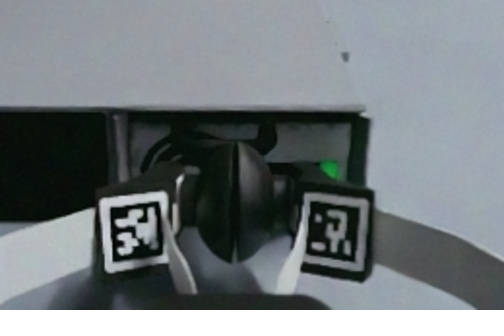

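>>> execute_actions:
  actions:
    - {"r1":{"joints":{"arm_m":0.205}}}
  cameras: []

>>> execute_actions:
  actions:
    - {"r1":{"base":{"strafe_m":-0.004},"joints":{"gripper_m":0.052,"lift_m":0.711}}}
  cameras: ["r1_wrist_camera"]

>>> zoom_image:
  camera: "r1_wrist_camera"
  region: [170,170,430,330]

Scene clock: 248.27 s.
r1.base_odometry: x=-0.788 y=+2.761 heading=-0.700 (m, m, rad; r1's odometry frame)
r1.turned_by_wheels: +0.000 (rad since the last result)
r1.turned_by_imu: +0.000 (rad since the last result)
r1.base_tilt: forward=+0.0 right=-0.4 (deg)
r1.lidar_m: 0.36 0.39 1.25 1.17 1.23 1.59 1.61 1.67 2.21 2.95 0.55 0.39
r1.base_status: not commanded
r1.joint_positions: lift_m=+0.708 arm_m=+0.207 wrist_yaw_rad=-0.030 wrist_pitch_rad=+0.302 wrist_roll_rad=+0.000 gripper_m=-0.037
r1.joint_status: all done
r1.motor_effort: lift_m=+19(19) arm_m=-9(7) wrist_yaw_rad=-1(11) wrist_pitch_rad=-8(21) wrist_roll_rad=+1(0) gripper_m=-21(19) wheel_0=+1(1) wheel_1=+0(0) wheel_2=+0(2) (%)
r1.hand_pose: x=+0.6501 y=-0.0957 z=+0.8004 quat_wxyz=(+0.988, +0.002, +0.151, -0.015) (m; r1's base frame)
r1.wrist_depth_mm: - - - - - - - / - - - - - - - / - - 459 603 707 - - / 1863 370 310 296 433 436 455 / 286 290 279 251 309 315 317 / 227 220 180 202 175 243 243 / 189 187 199 - 204 197 202
r2.base_odometry: x=+0.419 y=-1.464 heading=-2.474 (m, m, rad; r2's odometry frame)
r2.turned_by_wheels: +0.000 (rad since the last result)
r2.turned_by_imu: +0.000 (rad since the last result)
r2.base_tilt: forward=+0.1 right=-0.2 (deg)
r2.lidar_m: 0.37 0.37 0.57 2.23 2.60 1.14 1.09 3.27 2.31 2.22 0.90 0.40
r2.base_status: not commanded
r2.joint_positions: lift_m=+1.130 arm_m=+0.002 wrist_yaw_rad=+0.000 wrist_pitch_rad=+1.570 wrist_roll_rad=+0.020 gripper_m=+0.120
r2.joint_status: not commanded
r2.motor_effort: lift_m=+22(22) arm_m=+0(1) wrist_yaw_rad=+0(0) wrist_pitch_rad=-1(0) wrist_roll_rad=+0(1) gripper_m=+0(1) wheel_0=-1(1) wheel_1=-3(3) wheel_2=+0(0) (%)
r2.hand_pose: x=+0.1727 y=-0.0874 z=+1.0196 quat_wxyz=(+0.707, +0.007, +0.707, -0.007) (m; r2's base frame)
r2.wrist_depth_mm: 334 334 343 351 362 373 917 / 1098 1118 1182 1160 1229 1281 1281 / 1255 1229 1255 1281 1255 1281 1281 / 1255 1229 1255 1255 1255 1255 1255 / 1229 1255 1042 1042 1255 1255 1281 / 1229 1229 1025 1042 216 1255 1255 / 1255 1229 1255 119 1255 1255 1281
pictures: none
No camera images: the call's "cameras" was empty. Leave "cameras" out to get every camera's image.

Scene clock: 249.83 s.
r1.base_odometry: x=-0.791 y=+2.757 heading=-0.700 (m, m, rad; r1's odometry frame)
r1.turned_by_wheels: +0.000 (rad since the last result)
r1.turned_by_imu: +0.000 (rad since the last result)
r1.base_tilt: forward=+0.0 right=-0.4 (deg)
r1.lidar_m: 0.35 0.40 1.27 1.18 1.21 1.63 1.62 1.67 2.17 2.95 0.58 0.40
r1.base_status: done
r1.joint_positions: lift_m=+0.711 arm_m=+0.207 wrist_yaw_rad=-0.030 wrist_pitch_rad=+0.302 wrist_roll_rad=+0.000 gripper_m=+0.052
r1.joint_status: all done
r1.motor_effort: lift_m=+22(22) arm_m=-9(9) wrist_yaw_rad=-1(1) wrist_pitch_rad=-9(8) wrist_roll_rad=+0(0) gripper_m=-3(17) wheel_0=+0(4) wheel_1=-2(6) wheel_2=+0(0) (%)
r1.hand_pose: x=+0.6501 y=-0.0957 z=+0.8031 quat_wxyz=(+0.988, +0.002, +0.151, -0.015) (m; r1's base frame)
r1.wrist_depth_mm: - - - - - - - / - - - - - - - / - - 477 609 715 - - / 1808 351 296 303 442 445 459 / 293 283 270 270 317 320 322 / 229 232 220 233 201 246 249 / 192 190 201 - 207 201 206
r2.base_odometry: x=+0.419 y=-1.464 heading=-2.474 (m, m, rad; r2's odometry frame)
r2.turned_by_wheels: +0.000 (rad since the last result)
r2.turned_by_imu: +0.000 (rad since the last result)
r2.base_tilt: forward=+0.1 right=-0.2 (deg)
r2.lidar_m: 0.37 0.39 0.54 2.24 2.58 1.16 1.08 3.23 2.32 2.21 0.91 0.40
r2.base_status: not commanded
r2.joint_positions: lift_m=+1.130 arm_m=+0.002 wrist_yaw_rad=+0.000 wrist_pitch_rad=+1.570 wrist_roll_rad=+0.020 gripper_m=+0.120
r2.joint_status: not commanded
r2.motor_effort: lift_m=+22(22) arm_m=-1(1) wrist_yaw_rad=+0(0) wrist_pitch_rad=-1(1) wrist_roll_rad=+0(1) gripper_m=+0(1) wheel_0=-1(1) wheel_1=-3(3) wheel_2=+0(0) (%)
r2.hand_pose: x=+0.1727 y=-0.0874 z=+1.0196 quat_wxyz=(+0.707, +0.007, +0.707, -0.007) (m; r2's base frame)
r2.wrist_depth_mm: 332 334 343 351 362 373 917 / 1098 1118 1160 1160 1229 1281 1255 / 1229 1255 1281 1255 1281 1281 1281 / 1255 1255 1255 1255 1255 1255 1255 / 1229 1205 1025 1042 1255 1281 1281 / 1229 1255 1025 1025 216 1255 1255 / 1229 1229 1229 119 1255 1229 1255
pictures: r1_wrist_camera
camera_calibration (this result's frames):
r1_wrist_camera: T_world_to_cam=[[-0.0611802, -0.998048, 0.012562, -0.0737683], [-0.336388, 0.00876797, -0.941683, 1.02168], [0.939734, -0.061838, -0.336268, -0.118431], [0, 0, 0, 1]] pos_world=[0.450463, -0.0899059, 0.923204]
Images, in order (width x height): r1_wrist_camera 616x392.

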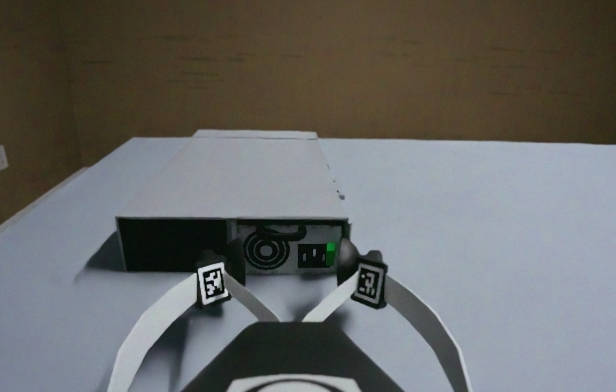

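Region (170, 170, 430, 330) of r1_wrist_camera's 616x392 image, scaled by 1.938; it fills the top 310 rows of this view, and the rest is white.

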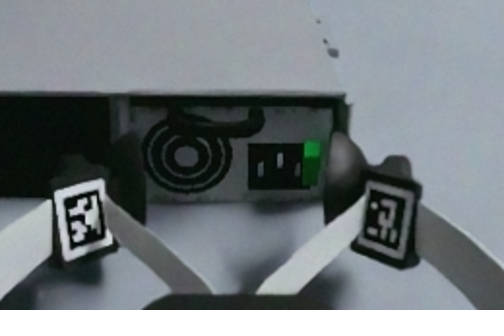

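>>> execute_actions:
  actions:
    - {"r1":{"joints":{"arm_m":0.229},"pace":"slow","contact_limits":{"arm_m":0.12}}}
  cameras: []

>>> execute_actions:
  actions:
    - {"r1":{"base":{"strafe_m":0.014},"joints":{"gripper_m":0.030,"arm_m":0.232},"pace":"slow"}}
  cameras: ["r1_wrist_camera"]

>>> zoom_image:
  camera: "r1_wrist_camera"
  region: [170,170,430,330]

Scene clock: 251.33 s.
r1.base_odometry: x=-0.791 y=+2.757 heading=-0.700 (m, m, rad; r1's odometry frame)
r1.turned_by_wheels: +0.000 (rad since the last result)
r1.turned_by_imu: +0.000 (rad since the last result)
r1.base_tilt: forward=+0.0 right=-0.3 (deg)
r1.lidar_m: 0.34 0.38 1.26 1.18 1.21 1.62 1.60 1.66 2.21 2.93 0.54 0.38
r1.base_status: not commanded
r1.joint_positions: lift_m=+0.711 arm_m=+0.227 wrist_yaw_rad=-0.030 wrist_pitch_rad=+0.302 wrist_roll_rad=+0.000 gripper_m=+0.052
r1.joint_status: all done
r1.motor_effort: lift_m=+23(23) arm_m=+9(10) wrist_yaw_rad=-1(2) wrist_pitch_rad=-8(7) wrist_roll_rad=+0(1) gripper_m=-1(2) wheel_0=+1(0) wheel_1=-2(1) wheel_2=+0(0) (%)
r1.contact_limits: arm_m 0.12
r1.hand_pose: x=+0.6710 y=-0.0957 z=+0.8031 quat_wxyz=(+0.988, +0.002, +0.151, -0.015) (m; r1's base frame)
r1.wrist_depth_mm: - - - - - - - / - - - - - - - / - - 473 627 - - - / 1160 353 296 303 439 452 462 / 291 270 240 245 317 319 322 / 230 232 218 235 202 247 248 / 192 191 202 - 208 201 205
r2.base_odometry: x=+0.419 y=-1.464 heading=-2.474 (m, m, rad; r2's odometry frame)
r2.turned_by_wheels: +0.000 (rad since the last result)
r2.turned_by_imu: +0.000 (rad since the last result)
r2.base_tilt: forward=+0.1 right=-0.1 (deg)
r2.lidar_m: 0.37 0.39 0.55 2.25 2.58 1.13 1.09 3.22 2.33 2.23 0.88 0.38
r2.base_status: not commanded
r2.joint_positions: lift_m=+1.130 arm_m=+0.002 wrist_yaw_rad=+0.000 wrist_pitch_rad=+1.570 wrist_roll_rad=+0.020 gripper_m=+0.120
r2.joint_status: not commanded
r2.motor_effort: lift_m=+22(22) arm_m=+0(0) wrist_yaw_rad=+0(0) wrist_pitch_rad=+0(1) wrist_roll_rad=-1(0) gripper_m=-1(1) wheel_0=-1(1) wheel_1=-3(3) wheel_2=+0(0) (%)
r2.hand_pose: x=+0.1727 y=-0.0874 z=+1.0196 quat_wxyz=(+0.707, +0.007, +0.707, -0.007) (m; r2's base frame)
r2.wrist_depth_mm: 334 336 342 351 359 377 917 / 1098 1138 1160 1160 1229 1281 1308 / 1229 1255 1255 1255 1281 1281 1281 / 1255 1229 1229 1255 1255 1255 1281 / 1229 1229 1025 1042 1281 1281 1281 / 1229 1229 1025 1025 215 1255 1255 / 1229 1229 1229 119 1281 1255 1255
pictures: none
No camera images: the call's "cameras" was empty. Leave "cameras" out to get every camera's image.

Scene clock: 252.53 s.
r1.base_odometry: x=-0.782 y=+2.768 heading=-0.701 (m, m, rad; r1's odometry frame)
r1.turned_by_wheels: -0.001 (rad since the last result)
r1.turned_by_imu: -0.001 (rad since the last result)
r1.base_tilt: forward=+0.0 right=-0.4 (deg)
r1.lidar_m: 0.37 0.37 1.23 1.16 1.18 1.60 1.62 1.67 2.19 2.95 0.56 0.38
r1.base_status: done
r1.joint_positions: lift_m=+0.711 arm_m=+0.230 wrist_yaw_rad=-0.038 wrist_pitch_rad=+0.302 wrist_roll_rad=+0.000 gripper_m=+0.030
r1.joint_status: all done
r1.on_its_own: wrist_yaw_rad is at rest, and its effort (+22) is outside its rest range (-13 to +13)
r1.motor_effort: lift_m=+23(23) arm_m=+8(10) wrist_yaw_rad=+22(21) wrist_pitch_rad=-6(8) wrist_roll_rad=+0(1) gripper_m=-9(9) wheel_0=-5(5) wheel_1=-2(5) wheel_2=-1(1) (%)
r1.hand_pose: x=+0.6732 y=-0.0978 z=+0.8031 quat_wxyz=(+0.988, +0.003, +0.151, -0.019) (m; r1's base frame)
r1.wrist_depth_mm: - - - - - - - / - - - - - - - / - - 473 621 - - - / 1863 379 294 304 436 449 466 / 291 270 242 245 315 320 324 / 229 233 192 232 193 249 249 / 191 189 202 - 208 201 205
r2.base_odometry: x=+0.419 y=-1.464 heading=-2.474 (m, m, rad; r2's odometry frame)
r2.turned_by_wheels: +0.000 (rad since the last result)
r2.turned_by_imu: +0.000 (rad since the last result)
r2.base_tilt: forward=+0.1 right=-0.2 (deg)
r2.lidar_m: 0.37 0.41 0.55 2.23 2.60 1.17 1.08 3.24 2.32 2.23 0.88 0.40
r2.base_status: not commanded
r2.joint_positions: lift_m=+1.130 arm_m=+0.002 wrist_yaw_rad=+0.000 wrist_pitch_rad=+1.570 wrist_roll_rad=+0.020 gripper_m=+0.120
r2.joint_status: not commanded
r2.motor_effort: lift_m=+22(22) arm_m=+0(1) wrist_yaw_rad=+0(0) wrist_pitch_rad=+0(0) wrist_roll_rad=-1(0) gripper_m=-1(1) wheel_0=-1(1) wheel_1=-3(3) wheel_2=+0(0) (%)
r2.hand_pose: x=+0.1727 y=-0.0874 z=+1.0196 quat_wxyz=(+0.707, +0.007, +0.707, -0.007) (m; r2's base frame)
r2.wrist_depth_mm: 332 334 342 351 359 373 917 / 1078 1118 1160 1182 1229 1281 1281 / 1229 1255 1281 1281 1281 1281 1281 / 1229 1255 1255 1281 1281 1255 1255 / 1255 1255 1025 1042 1281 1281 1255 / 1229 1229 1025 1025 216 1229 1281 / 1229 1229 1229 119 1229 1255 1255
pictures: r1_wrist_camera
camera_calibration (this result's frames):
r1_wrist_camera: T_world_to_cam=[[-0.0690658, -0.997533, 0.0125581, -0.0691399], [-0.336206, 0.0114223, -0.941719, 1.02967], [0.939253, -0.0692627, -0.336165, -0.140757], [0, 0, 0, 1]] pos_world=[0.473613, -0.0904797, 0.923212]
Images, in order (width x height): r1_wrist_camera 616x392.

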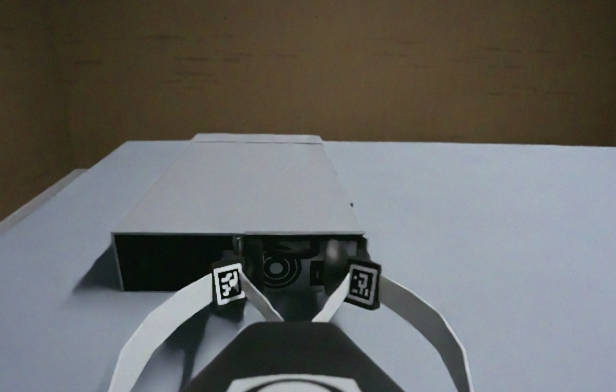

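Region (170, 170, 430, 330) of r1_wrist_camera's 616x392 image, scaled by 1.938; it fills the top 310 rows of this view, and the rest is white.

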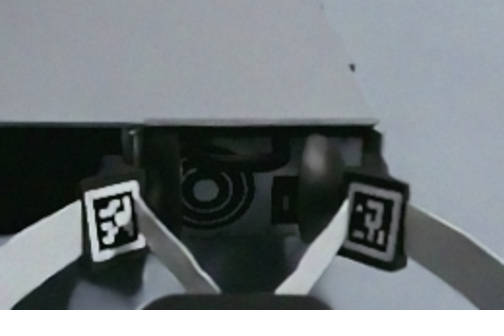

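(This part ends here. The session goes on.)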